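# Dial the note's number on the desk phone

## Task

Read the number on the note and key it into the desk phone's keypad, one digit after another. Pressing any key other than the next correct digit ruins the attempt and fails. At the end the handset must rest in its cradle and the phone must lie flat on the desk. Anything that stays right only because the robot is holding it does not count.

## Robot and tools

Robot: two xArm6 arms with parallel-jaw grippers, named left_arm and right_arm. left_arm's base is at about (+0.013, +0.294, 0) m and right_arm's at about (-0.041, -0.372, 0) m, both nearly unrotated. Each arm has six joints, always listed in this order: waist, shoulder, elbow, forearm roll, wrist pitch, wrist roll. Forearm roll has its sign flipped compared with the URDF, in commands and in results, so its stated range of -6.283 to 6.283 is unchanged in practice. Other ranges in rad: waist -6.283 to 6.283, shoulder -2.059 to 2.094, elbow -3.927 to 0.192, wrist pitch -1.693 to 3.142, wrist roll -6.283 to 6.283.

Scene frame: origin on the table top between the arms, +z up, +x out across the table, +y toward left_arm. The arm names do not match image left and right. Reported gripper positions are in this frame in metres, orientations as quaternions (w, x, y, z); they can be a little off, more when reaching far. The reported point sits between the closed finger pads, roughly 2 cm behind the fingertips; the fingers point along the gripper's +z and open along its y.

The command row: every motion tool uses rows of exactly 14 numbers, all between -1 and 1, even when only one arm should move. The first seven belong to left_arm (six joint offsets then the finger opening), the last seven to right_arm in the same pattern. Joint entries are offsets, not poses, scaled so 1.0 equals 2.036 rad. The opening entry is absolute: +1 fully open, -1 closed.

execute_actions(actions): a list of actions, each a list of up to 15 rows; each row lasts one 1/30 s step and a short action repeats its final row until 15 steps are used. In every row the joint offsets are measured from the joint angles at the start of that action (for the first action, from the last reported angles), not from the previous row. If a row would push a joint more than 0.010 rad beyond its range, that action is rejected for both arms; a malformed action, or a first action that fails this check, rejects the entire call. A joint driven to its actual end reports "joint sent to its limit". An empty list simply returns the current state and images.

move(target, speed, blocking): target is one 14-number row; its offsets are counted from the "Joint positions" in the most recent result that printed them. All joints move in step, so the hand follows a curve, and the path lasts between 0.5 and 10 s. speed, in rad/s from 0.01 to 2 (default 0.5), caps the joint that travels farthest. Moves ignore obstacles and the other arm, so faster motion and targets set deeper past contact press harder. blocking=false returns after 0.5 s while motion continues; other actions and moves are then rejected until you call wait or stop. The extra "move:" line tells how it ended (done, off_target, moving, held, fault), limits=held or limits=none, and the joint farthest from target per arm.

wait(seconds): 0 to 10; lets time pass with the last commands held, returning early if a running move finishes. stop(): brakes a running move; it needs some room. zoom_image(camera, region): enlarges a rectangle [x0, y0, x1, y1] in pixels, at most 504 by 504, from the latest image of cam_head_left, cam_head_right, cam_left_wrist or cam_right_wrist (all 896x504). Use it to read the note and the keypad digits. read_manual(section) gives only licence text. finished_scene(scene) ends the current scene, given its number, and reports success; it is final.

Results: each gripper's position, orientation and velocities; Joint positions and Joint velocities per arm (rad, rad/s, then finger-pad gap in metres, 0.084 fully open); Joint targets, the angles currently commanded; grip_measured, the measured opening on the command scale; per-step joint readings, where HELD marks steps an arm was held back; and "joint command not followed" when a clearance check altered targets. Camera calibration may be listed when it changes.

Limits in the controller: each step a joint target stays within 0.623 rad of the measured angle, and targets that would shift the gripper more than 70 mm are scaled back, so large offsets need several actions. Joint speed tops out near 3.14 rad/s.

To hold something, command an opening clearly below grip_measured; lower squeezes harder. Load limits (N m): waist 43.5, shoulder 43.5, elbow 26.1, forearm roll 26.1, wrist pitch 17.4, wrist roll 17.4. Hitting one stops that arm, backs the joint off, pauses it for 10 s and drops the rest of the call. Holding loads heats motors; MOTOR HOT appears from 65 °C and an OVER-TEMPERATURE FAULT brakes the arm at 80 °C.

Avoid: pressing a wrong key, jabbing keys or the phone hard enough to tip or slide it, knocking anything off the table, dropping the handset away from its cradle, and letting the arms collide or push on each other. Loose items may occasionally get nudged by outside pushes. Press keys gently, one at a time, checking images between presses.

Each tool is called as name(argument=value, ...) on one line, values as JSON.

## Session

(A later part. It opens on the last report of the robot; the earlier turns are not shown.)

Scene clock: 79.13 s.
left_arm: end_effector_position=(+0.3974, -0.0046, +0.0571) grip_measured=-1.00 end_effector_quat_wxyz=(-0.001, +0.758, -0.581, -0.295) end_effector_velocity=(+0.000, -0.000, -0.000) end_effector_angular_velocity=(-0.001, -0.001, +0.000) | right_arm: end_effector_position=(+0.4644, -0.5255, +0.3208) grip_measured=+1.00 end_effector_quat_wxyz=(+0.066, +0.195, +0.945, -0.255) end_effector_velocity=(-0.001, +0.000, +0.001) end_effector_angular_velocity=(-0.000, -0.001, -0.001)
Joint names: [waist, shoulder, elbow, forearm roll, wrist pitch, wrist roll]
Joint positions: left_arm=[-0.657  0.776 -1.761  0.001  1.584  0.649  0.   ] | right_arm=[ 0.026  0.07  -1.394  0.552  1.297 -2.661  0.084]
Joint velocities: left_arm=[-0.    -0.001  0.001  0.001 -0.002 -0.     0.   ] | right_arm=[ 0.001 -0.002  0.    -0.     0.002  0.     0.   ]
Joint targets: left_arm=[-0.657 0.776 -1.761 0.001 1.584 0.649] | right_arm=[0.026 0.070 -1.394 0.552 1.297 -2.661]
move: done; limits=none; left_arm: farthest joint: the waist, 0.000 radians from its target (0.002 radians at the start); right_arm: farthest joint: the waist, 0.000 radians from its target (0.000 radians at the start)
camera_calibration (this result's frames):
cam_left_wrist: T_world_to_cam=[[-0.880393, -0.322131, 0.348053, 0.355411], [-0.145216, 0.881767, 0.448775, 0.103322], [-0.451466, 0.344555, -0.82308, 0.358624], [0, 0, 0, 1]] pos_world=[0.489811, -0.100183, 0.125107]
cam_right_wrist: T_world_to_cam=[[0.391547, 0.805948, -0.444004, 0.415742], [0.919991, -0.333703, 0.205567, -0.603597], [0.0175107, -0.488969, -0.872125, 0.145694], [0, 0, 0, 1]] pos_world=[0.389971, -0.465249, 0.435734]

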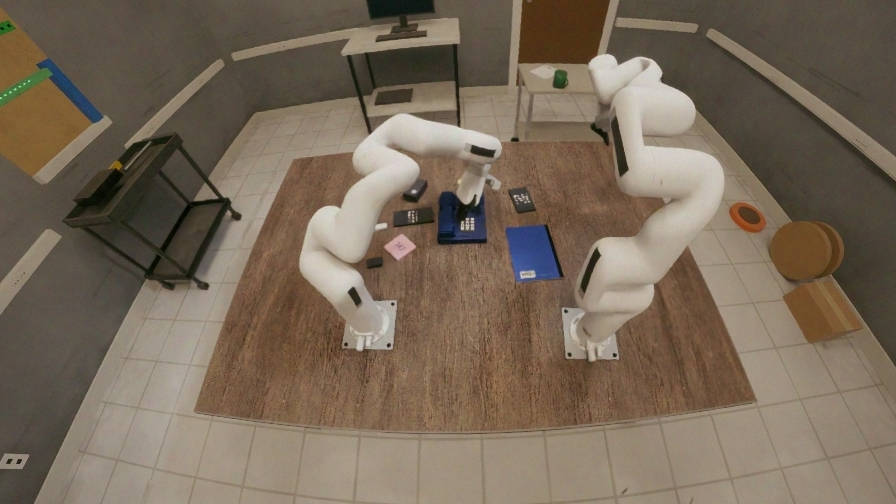

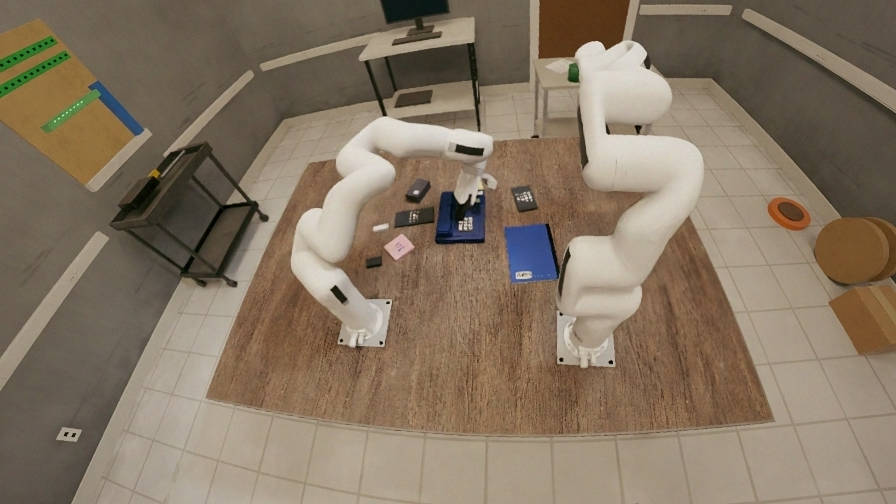

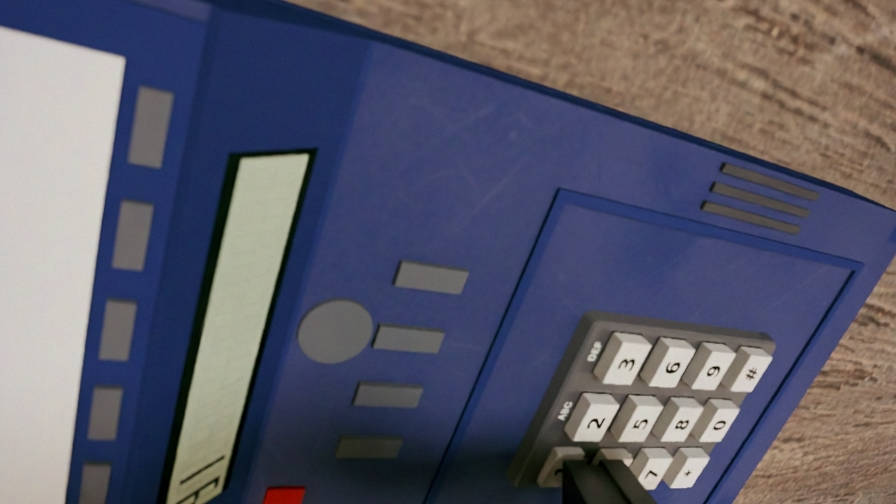

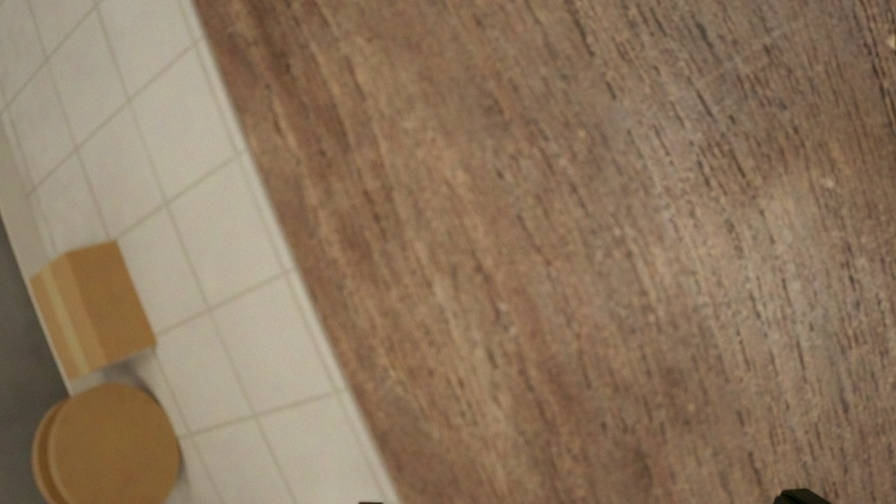

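move(target=[0,-0.005,-0.0019,0,0.0069,0,-1,0,0,0,0,0,0,1], speed=0.05)

move(target=[-0.043,-0.0419,0.0712,0,-0.0293,0,-1,0,0,0,0,0,0,1], speed=0.2)

Scene clock: 84.83 s.
left_arm: end_effector_position=(+0.3974, -0.0046, +0.0640) grip_measured=-1.00 end_effector_quat_wxyz=(-0.001, +0.758, -0.581, -0.295) end_effector_velocity=(-0.000, +0.001, +0.001) end_effector_angular_velocity=(+0.002, +0.002, -0.001) | right_arm: end_effector_position=(+0.4644, -0.5255, +0.3208) grip_measured=+1.00 end_effector_quat_wxyz=(+0.066, +0.195, +0.945, -0.255) end_effector_velocity=(+0.000, +0.000, -0.000) end_effector_angular_velocity=(+0.001, +0.000, -0.000)
Joint names: [waist, shoulder, elbow, forearm roll, wrist pitch, wrist roll]
Joint positions: left_arm=[-0.657  0.766 -1.765  0.001  1.598  0.649  0.   ] | right_arm=[ 0.026  0.07  -1.394  0.552  1.297 -2.661  0.084]
Joint velocities: left_arm=[ 0.    -0.001 -0.001 -0.001  0.003  0.     0.   ] | right_arm=[-0.     0.001 -0.    -0.001 -0.     0.     0.   ]
Joint targets: left_arm=[-0.657 0.766 -1.765 0.001 1.598 0.649] | right_arm=[0.026 0.070 -1.394 0.552 1.297 -2.661]
move: done; limits=none; left_arm: farthest joint: the shoulder, 0.001 radians from its target (0.011 radians at the start); right_arm: farthest joint: the waist, 0.000 radians from its target (0.000 radians at the start)
camera_calibration (this result's frames):
cam_left_wrist: T_world_to_cam=[[-0.880363, -0.322144, 0.348115, 0.353002], [-0.145164, 0.881739, 0.448846, 0.100208], [-0.45154, 0.344614, -0.823014, 0.364296], [0, 0, 0, 1]] pos_world=[0.489811, -0.100182, 0.131958]
cam_right_wrist: T_world_to_cam=[[0.391547, 0.805948, -0.444004, 0.415742], [0.919992, -0.333703, 0.205567, -0.603597], [0.0175104, -0.488969, -0.872125, 0.145694], [0, 0, 0, 1]] pos_world=[0.389971, -0.465249, 0.435734]

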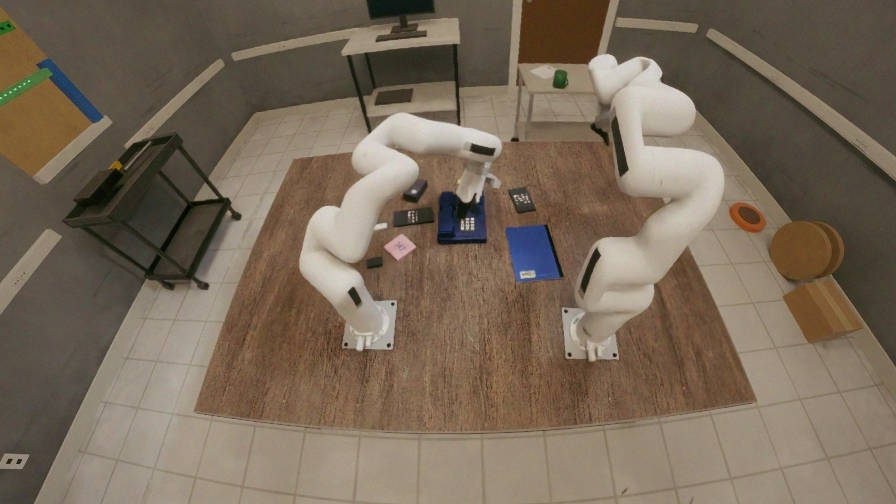

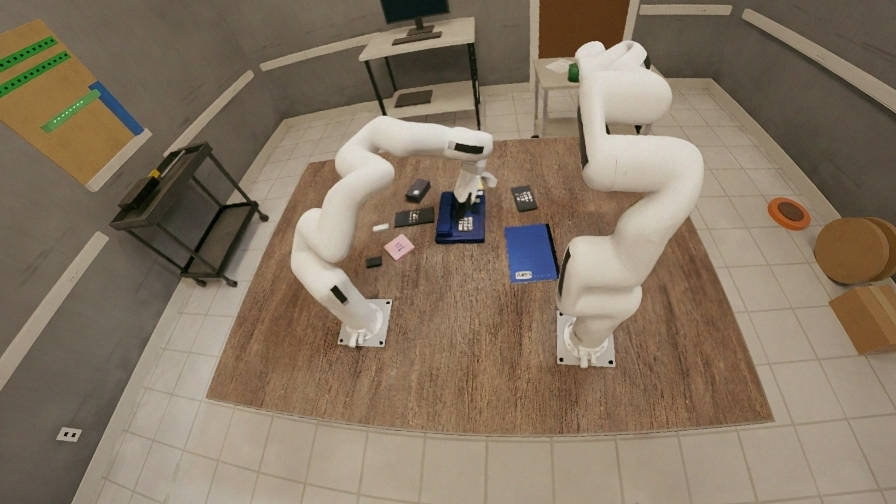

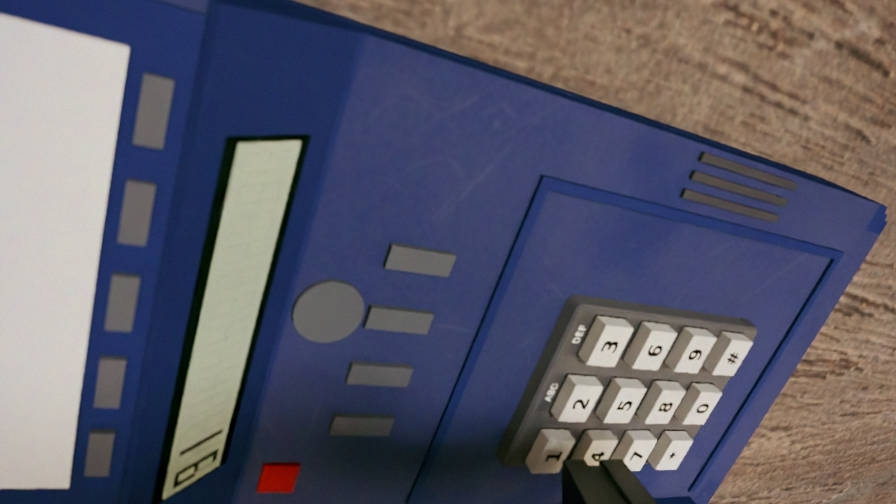

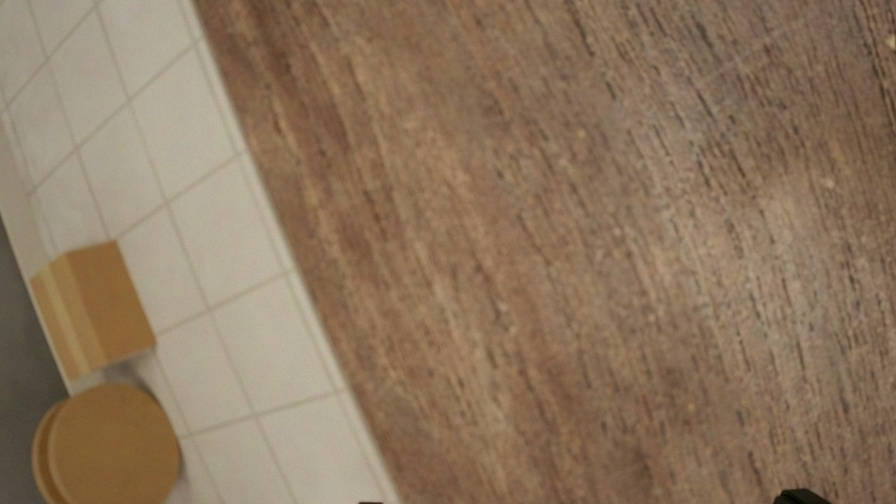

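Scene clock: 86.07 s.
left_arm: end_effector_position=(+0.3532, -0.0214, +0.0640) grip_measured=-1.00 end_effector_quat_wxyz=(-0.014, +0.732, -0.614, -0.295) end_effector_velocity=(-0.001, -0.001, +0.000) end_effector_angular_velocity=(-0.000, -0.000, -0.002) | right_arm: end_effector_position=(+0.4644, -0.5255, +0.3208) grip_measured=+1.00 end_effector_quat_wxyz=(+0.066, +0.195, +0.945, -0.255) end_effector_velocity=(-0.000, -0.000, +0.000) end_effector_angular_velocity=(-0.000, -0.001, -0.000)
Joint names: [waist, shoulder, elbow, forearm roll, wrist pitch, wrist roll]
Joint positions: left_arm=[-0.744  0.681 -1.62   0.001  1.538  0.649  0.   ] | right_arm=[ 0.026  0.07  -1.394  0.552  1.297 -2.661  0.084]
Joint velocities: left_arm=[-0.002 -0.001  0.001 -0.     0.    -0.     0.   ] | right_arm=[-0.    -0.001  0.     0.001 -0.     0.     0.   ]
Joint targets: left_arm=[-0.744 0.681 -1.620 0.001 1.538 0.649] | right_arm=[0.026 0.070 -1.394 0.552 1.297 -2.661]
move: done; limits=none; left_arm: farthest joint: the waist, 0.001 radians from its target (0.088 radians at the start); right_arm: farthest joint: the waist, 0.000 radians from its target (0.000 radians at the start)
camera_calibration (this result's frames):
cam_left_wrist: T_world_to_cam=[[-0.905077, -0.244301, 0.348071, 0.319037], [-0.0678757, 0.891011, 0.44888, 0.0815295], [-0.419796, 0.382645, -0.823015, 0.33974], [0, 0, 0, 1]] pos_world=[0.436909, -0.124703, 0.131967]
cam_right_wrist: T_world_to_cam=[[0.391547, 0.805948, -0.444004, 0.415742], [0.919992, -0.333703, 0.205567, -0.603597], [0.0175103, -0.488969, -0.872125, 0.145694], [0, 0, 0, 1]] pos_world=[0.389971, -0.465249, 0.435734]

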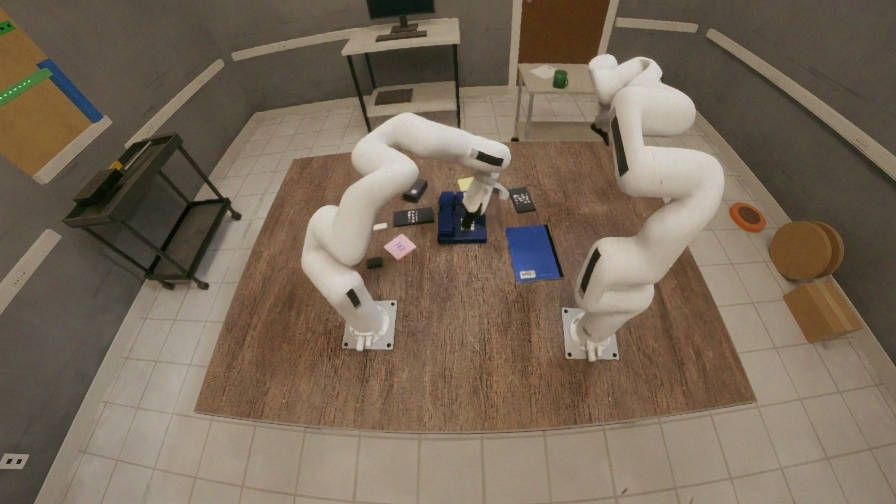

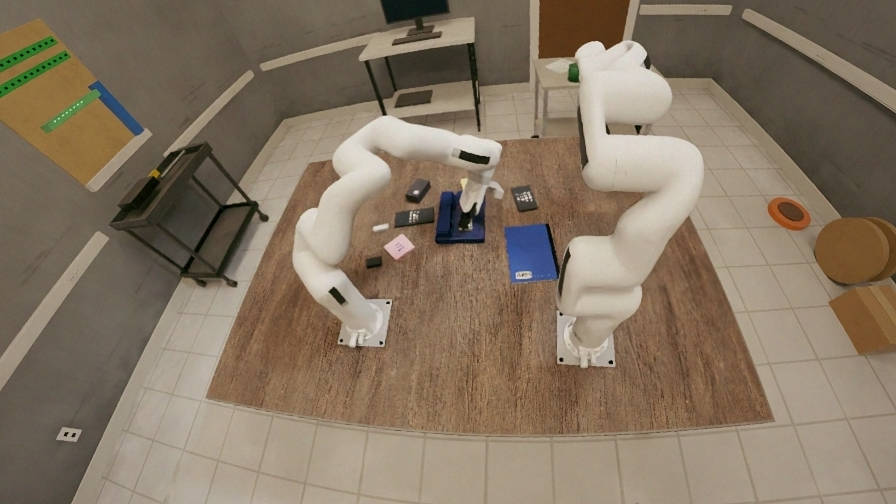

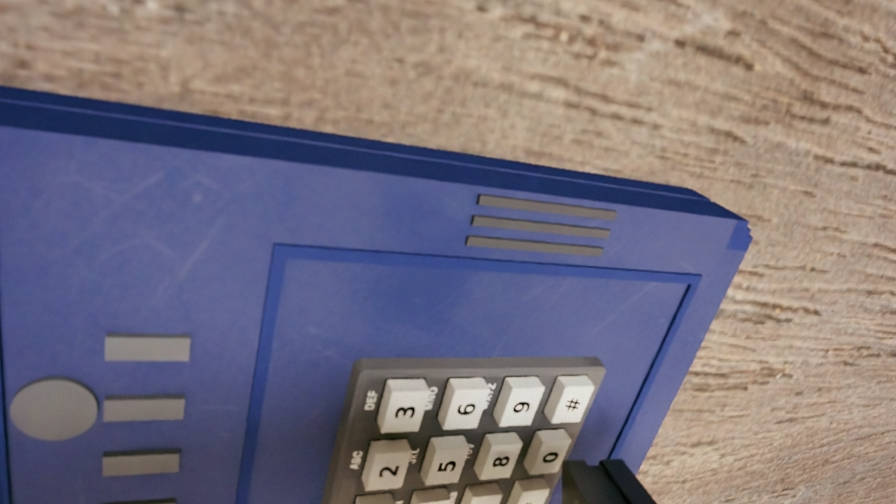

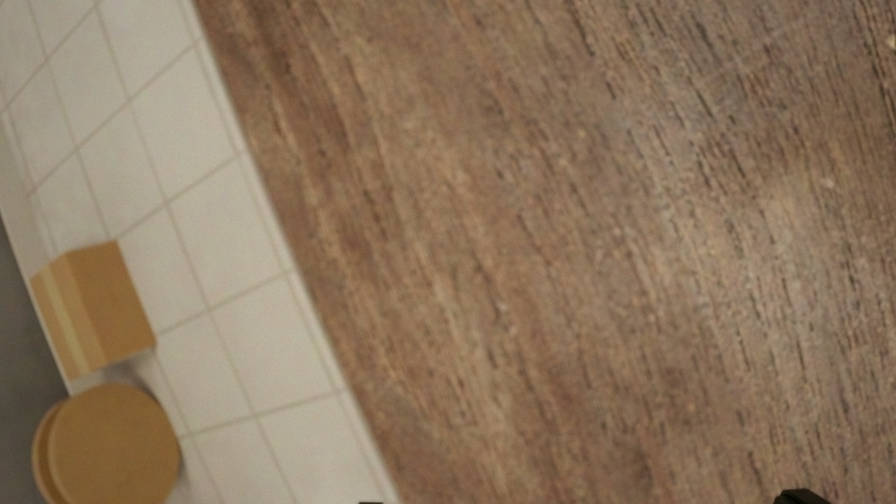

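move(target=[0,0.0056,0.0018,0,-0.0074,0,-1,0,0,0,0,0,0,1], speed=0.025)

zoom_image(camera="cam_left_wrist", region=[400, 384, 680, 504])

Scene clock: 89.50 s.
left_arm: end_effector_position=(+0.3532, -0.0215, +0.0568) grip_measured=-1.00 end_effector_quat_wxyz=(-0.014, +0.732, -0.614, -0.295) end_effector_velocity=(+0.001, -0.000, -0.001) end_effector_angular_velocity=(-0.003, -0.001, +0.000) | right_arm: end_effector_position=(+0.4644, -0.5255, +0.3208) grip_measured=+1.00 end_effector_quat_wxyz=(+0.066, +0.195, +0.945, -0.255) end_effector_velocity=(+0.000, +0.000, -0.001) end_effector_angular_velocity=(+0.001, +0.003, +0.000)
Joint names: [waist, shoulder, elbow, forearm roll, wrist pitch, wrist roll]
Joint positions: left_arm=[-0.744  0.692 -1.617  0.001  1.523  0.649  0.   ] | right_arm=[ 0.026  0.07  -1.394  0.552  1.297 -2.661  0.084]
Joint velocities: left_arm=[ 0.001  0.002 -0.001  0.    -0.003  0.001  0.   ] | right_arm=[ 0.     0.003 -0.    -0.001  0.    -0.001  0.   ]
Joint targets: left_arm=[-0.744 0.693 -1.617 0.001 1.523 0.649] | right_arm=[0.026 0.070 -1.394 0.552 1.297 -2.661]
move: done; limits=none; left_arm: farthest joint: the waist, 0.000 radians from its target (0.000 radians at the start); right_arm: farthest joint: the waist, 0.000 radians from its target (0.000 radians at the start)
camera_calibration (this result's frames):
cam_left_wrist: T_world_to_cam=[[-0.905116, -0.244257, 0.347999, 0.321544], [-0.0679222, 0.891063, 0.448769, 0.0847913], [-0.419704, 0.382552, -0.823106, 0.333841], [0, 0, 0, 1]] pos_world=[0.436909, -0.124726, 0.124838]
cam_right_wrist: T_world_to_cam=[[0.391547, 0.805948, -0.444004, 0.415742], [0.919991, -0.333703, 0.205567, -0.603597], [0.0175105, -0.488969, -0.872125, 0.145694], [0, 0, 0, 1]] pos_world=[0.389971, -0.465249, 0.435734]

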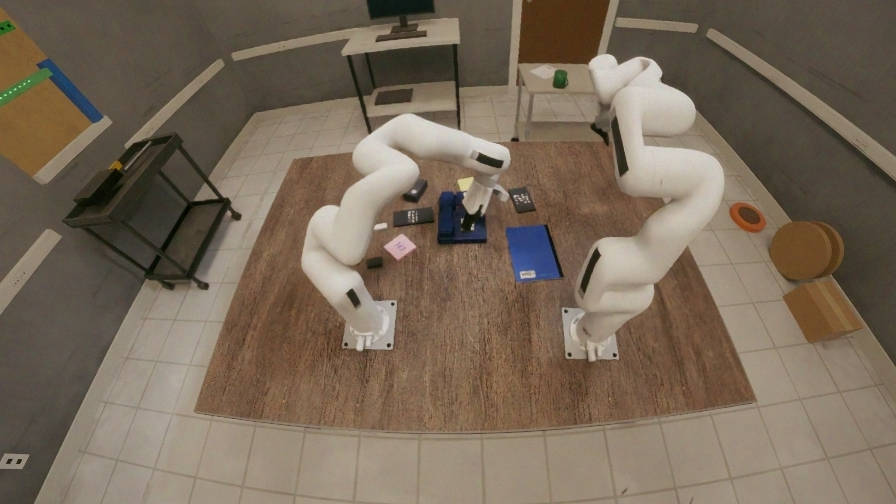

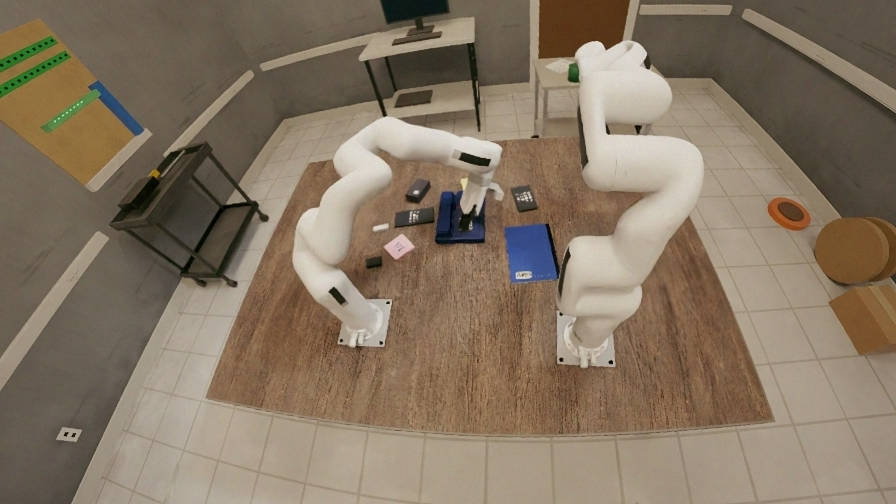

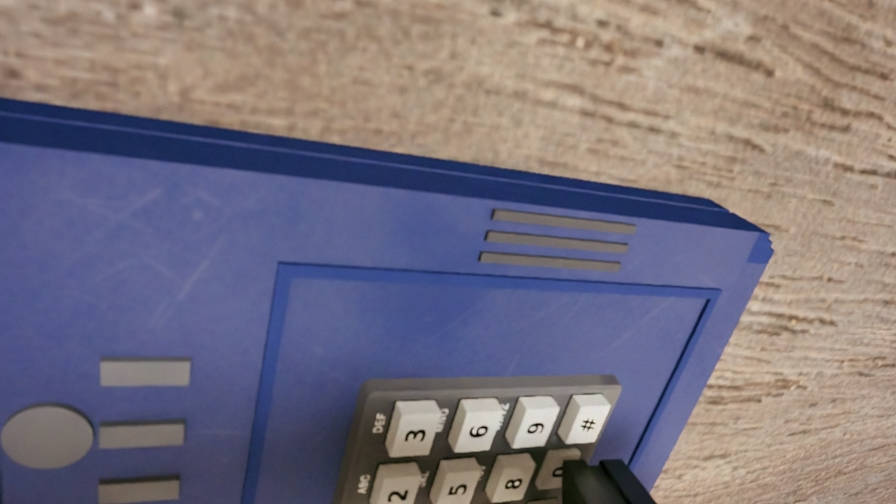

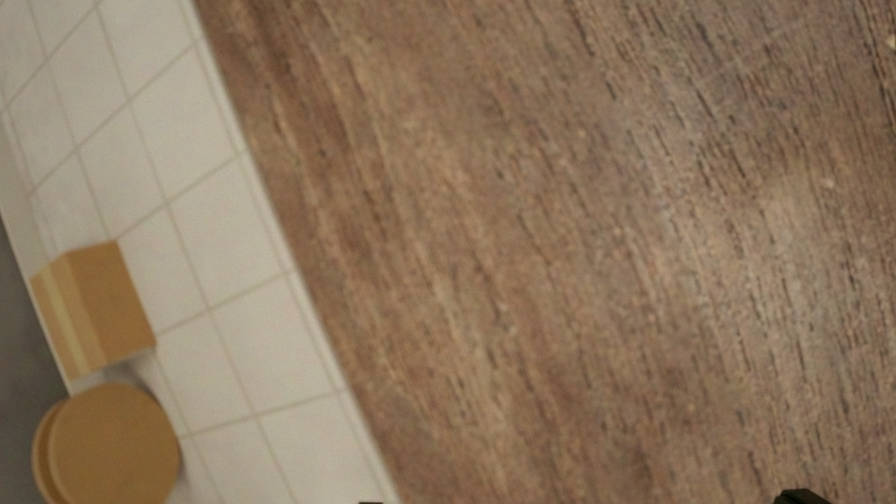

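Region (400, 384, 680, 504) of cam_left_wrist's 896x504 image, scaled by 1.800, with more detail than that image has; it fills the top 216 rows of this view, and the rest is white.

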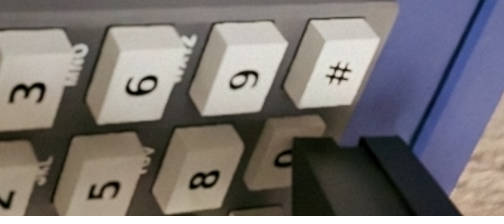

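move(target=[0,-0.0056,-0.0018,0,0.0074,0,-1,0,0,0,0,0,0,1], speed=0.05)

move(target=[-0.0025,0.0405,-0.0688,0,0.0283,0,-1,0,0,0,0,0,0,1], speed=0.2)

Scene clock: 93.00 s.
left_arm: end_effector_position=(+0.3532, -0.0214, +0.0640) grip_measured=-1.00 end_effector_quat_wxyz=(-0.014, +0.732, -0.614, -0.295) end_effector_velocity=(-0.001, -0.000, +0.001) end_effector_angular_velocity=(+0.000, +0.001, -0.002) | right_arm: end_effector_position=(+0.4644, -0.5255, +0.3208) grip_measured=+1.00 end_effector_quat_wxyz=(+0.066, +0.195, +0.945, -0.255) end_effector_velocity=(+0.000, +0.000, +0.000) end_effector_angular_velocity=(-0.001, -0.000, +0.001)
Joint names: [waist, shoulder, elbow, forearm roll, wrist pitch, wrist roll]
Joint positions: left_arm=[-0.744  0.681 -1.62   0.001  1.538  0.649  0.   ] | right_arm=[ 0.026  0.07  -1.394  0.552  1.297 -2.661  0.084]
Joint velocities: left_arm=[-0.001 -0.001 -0.    -0.     0.002  0.001  0.   ] | right_arm=[ 0.    -0.001 -0.     0.001 -0.    -0.001  0.   ]
Joint targets: left_arm=[-0.744 0.681 -1.620 0.001 1.538 0.649] | right_arm=[0.026 0.070 -1.394 0.552 1.297 -2.661]
move: done; limits=none; left_arm: farthest joint: the shoulder, 0.001 radians from its target (0.012 radians at the start); right_arm: farthest joint: the waist, 0.000 radians from its target (0.000 radians at the start)
camera_calibration (this result's frames):
cam_left_wrist: T_world_to_cam=[[-0.905077, -0.244282, 0.348083, 0.319003], [-0.0678578, 0.891018, 0.448868, 0.0815048], [-0.419799, 0.38264, -0.823016, 0.339793], [0, 0, 0, 1]] pos_world=[0.436897, -0.124714, 0.132031]
cam_right_wrist: T_world_to_cam=[[0.391547, 0.805948, -0.444004, 0.415742], [0.919992, -0.333703, 0.205567, -0.603597], [0.0175104, -0.488969, -0.872125, 0.145694], [0, 0, 0, 1]] pos_world=[0.389971, -0.465249, 0.435734]

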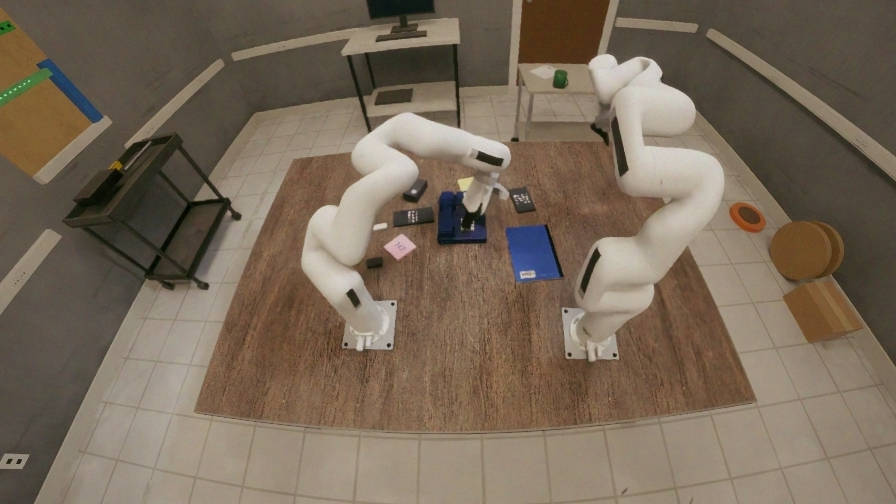

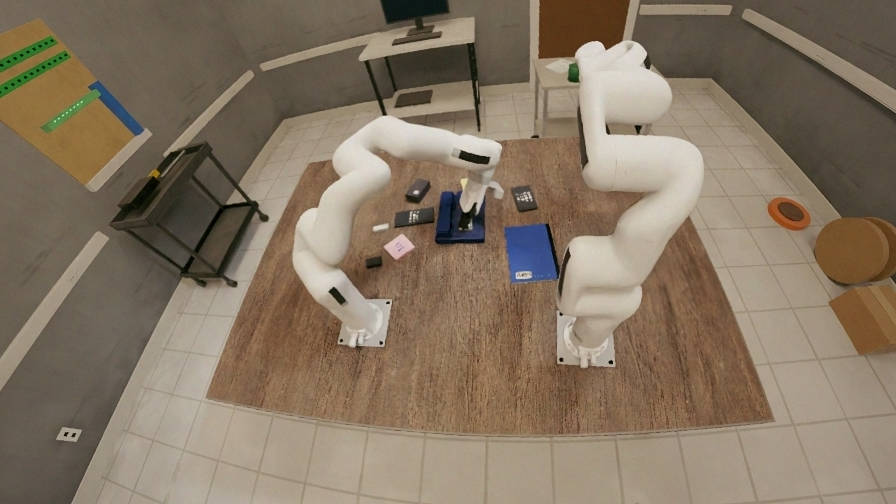

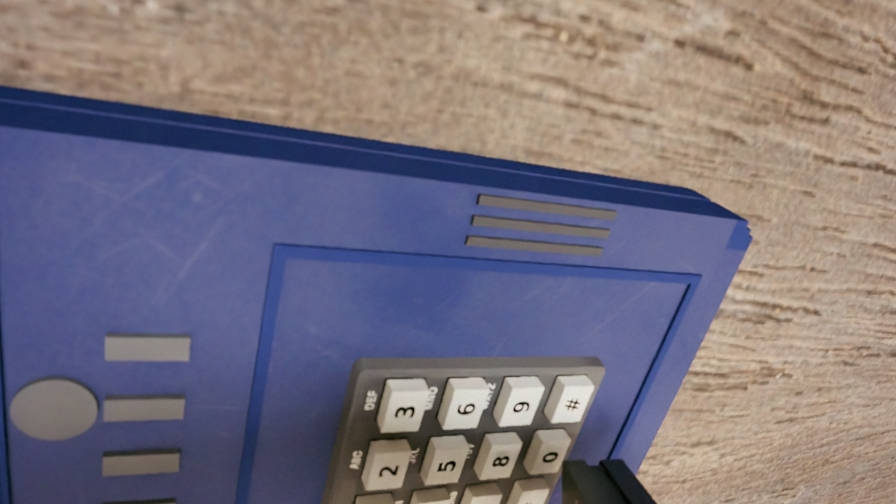

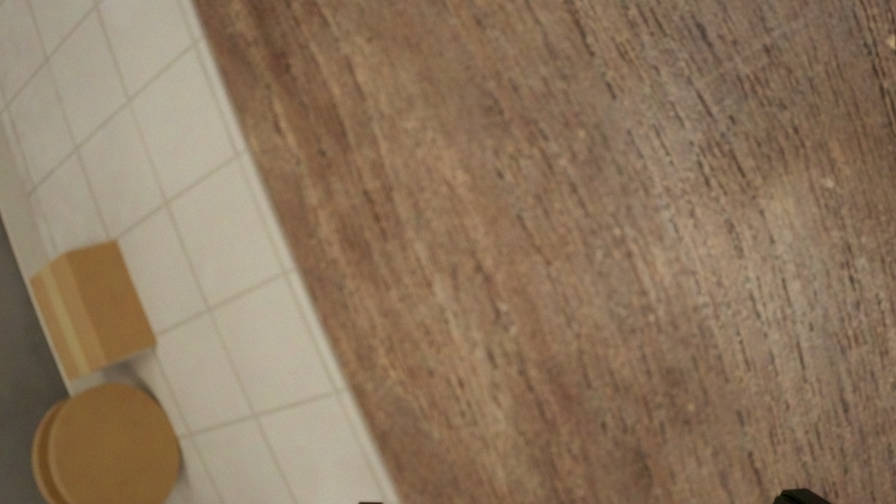

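Scene clock: 94.23 s.
left_arm: end_effector_position=(+0.3677, -0.0383, +0.0640) grip_measured=-1.00 end_effector_quat_wxyz=(-0.014, +0.731, -0.616, -0.295) end_effector_velocity=(+0.000, -0.000, -0.000) end_effector_angular_velocity=(+0.000, -0.000, +0.001) | right_arm: end_effector_position=(+0.4644, -0.5255, +0.3208) grip_measured=+1.00 end_effector_quat_wxyz=(+0.066, +0.195, +0.945, -0.255) end_effector_velocity=(+0.000, +0.000, +0.000) end_effector_angular_velocity=(+0.000, -0.001, +0.000)
Joint names: [waist, shoulder, elbow, forearm roll, wrist pitch, wrist roll]
Joint positions: left_arm=[-0.749  0.763 -1.76   0.001  1.596  0.649  0.   ] | right_arm=[ 0.026  0.07  -1.394  0.552  1.297 -2.661  0.084]
Joint velocities: left_arm=[ 0.     0.001 -0.002  0.     0.001 -0.001  0.   ] | right_arm=[ 0.    -0.    -0.    -0.    -0.001  0.     0.   ]
Joint targets: left_arm=[-0.749 0.764 -1.760 0.001 1.596 0.649] | right_arm=[0.026 0.070 -1.394 0.552 1.297 -2.661]
move: done; limits=none; left_arm: farthest joint: the waist, 0.000 radians from its target (0.005 radians at the start); right_arm: farthest joint: the waist, 0.000 radians from its target (0.000 radians at the start)
camera_calibration (this result's frames):
cam_left_wrist: T_world_to_cam=[[-0.906311, -0.239625, 0.348109, 0.328718], [-0.063278, 0.89137, 0.448838, 0.0958356], [-0.417847, 0.384759, -0.823022, 0.351718], [0, 0, 0, 1]] pos_world=[0.45095, -0.141983, 0.132027]
cam_right_wrist: T_world_to_cam=[[0.391547, 0.805948, -0.444004, 0.415742], [0.919992, -0.333703, 0.205567, -0.603597], [0.0175104, -0.488969, -0.872125, 0.145694], [0, 0, 0, 1]] pos_world=[0.389971, -0.465249, 0.435734]

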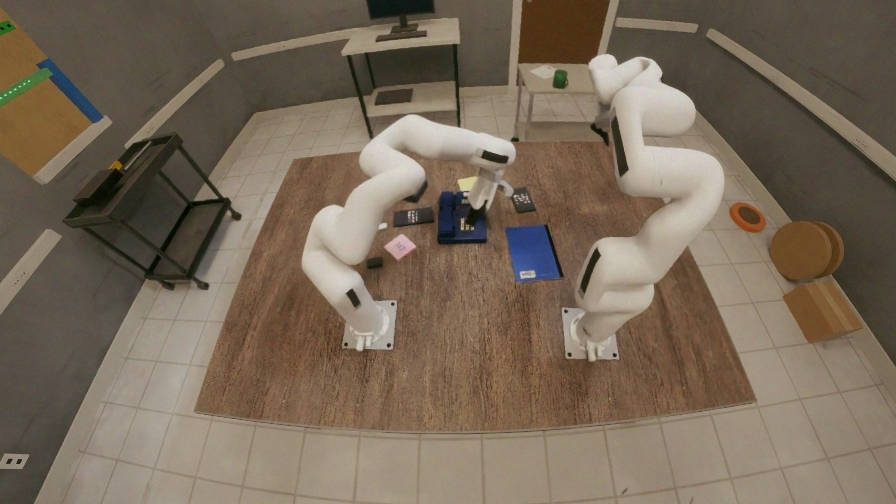

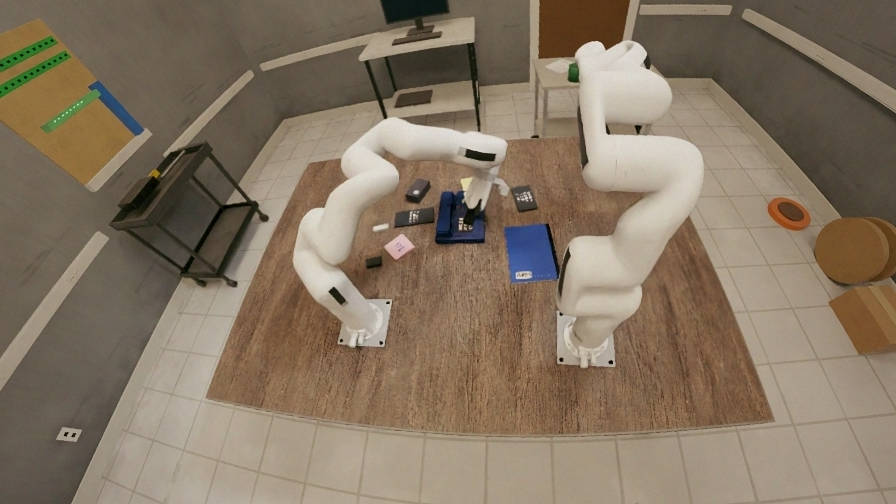

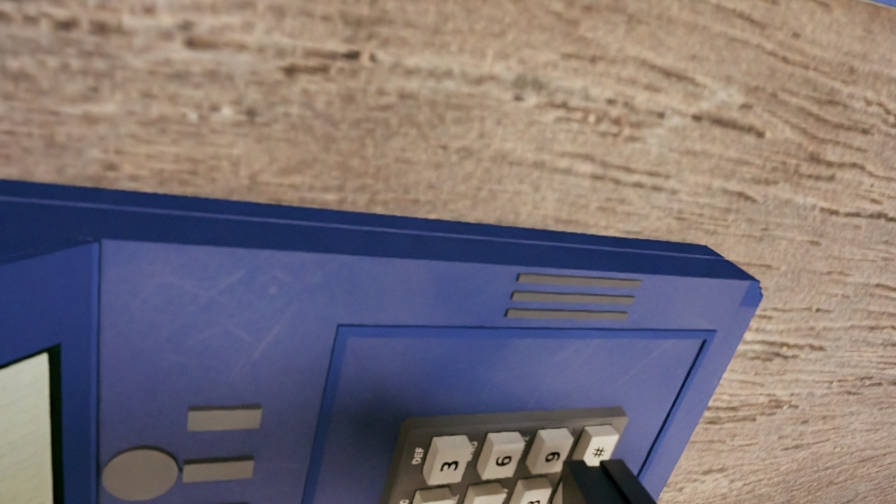

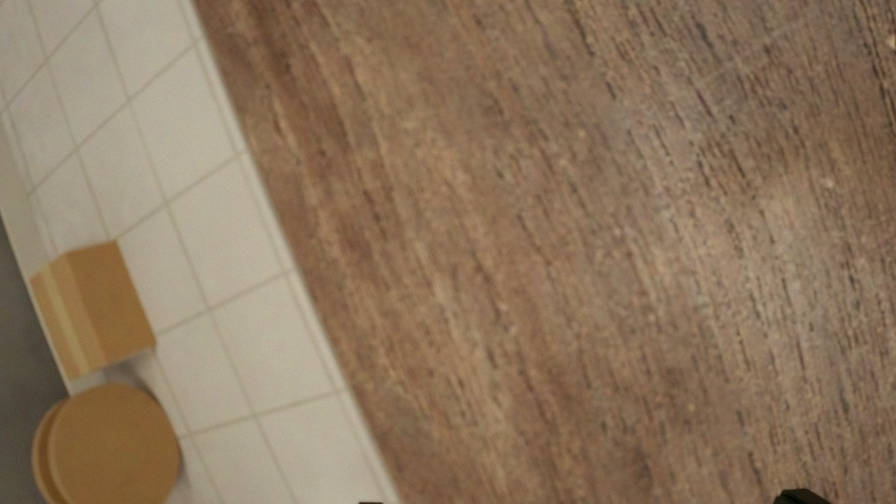

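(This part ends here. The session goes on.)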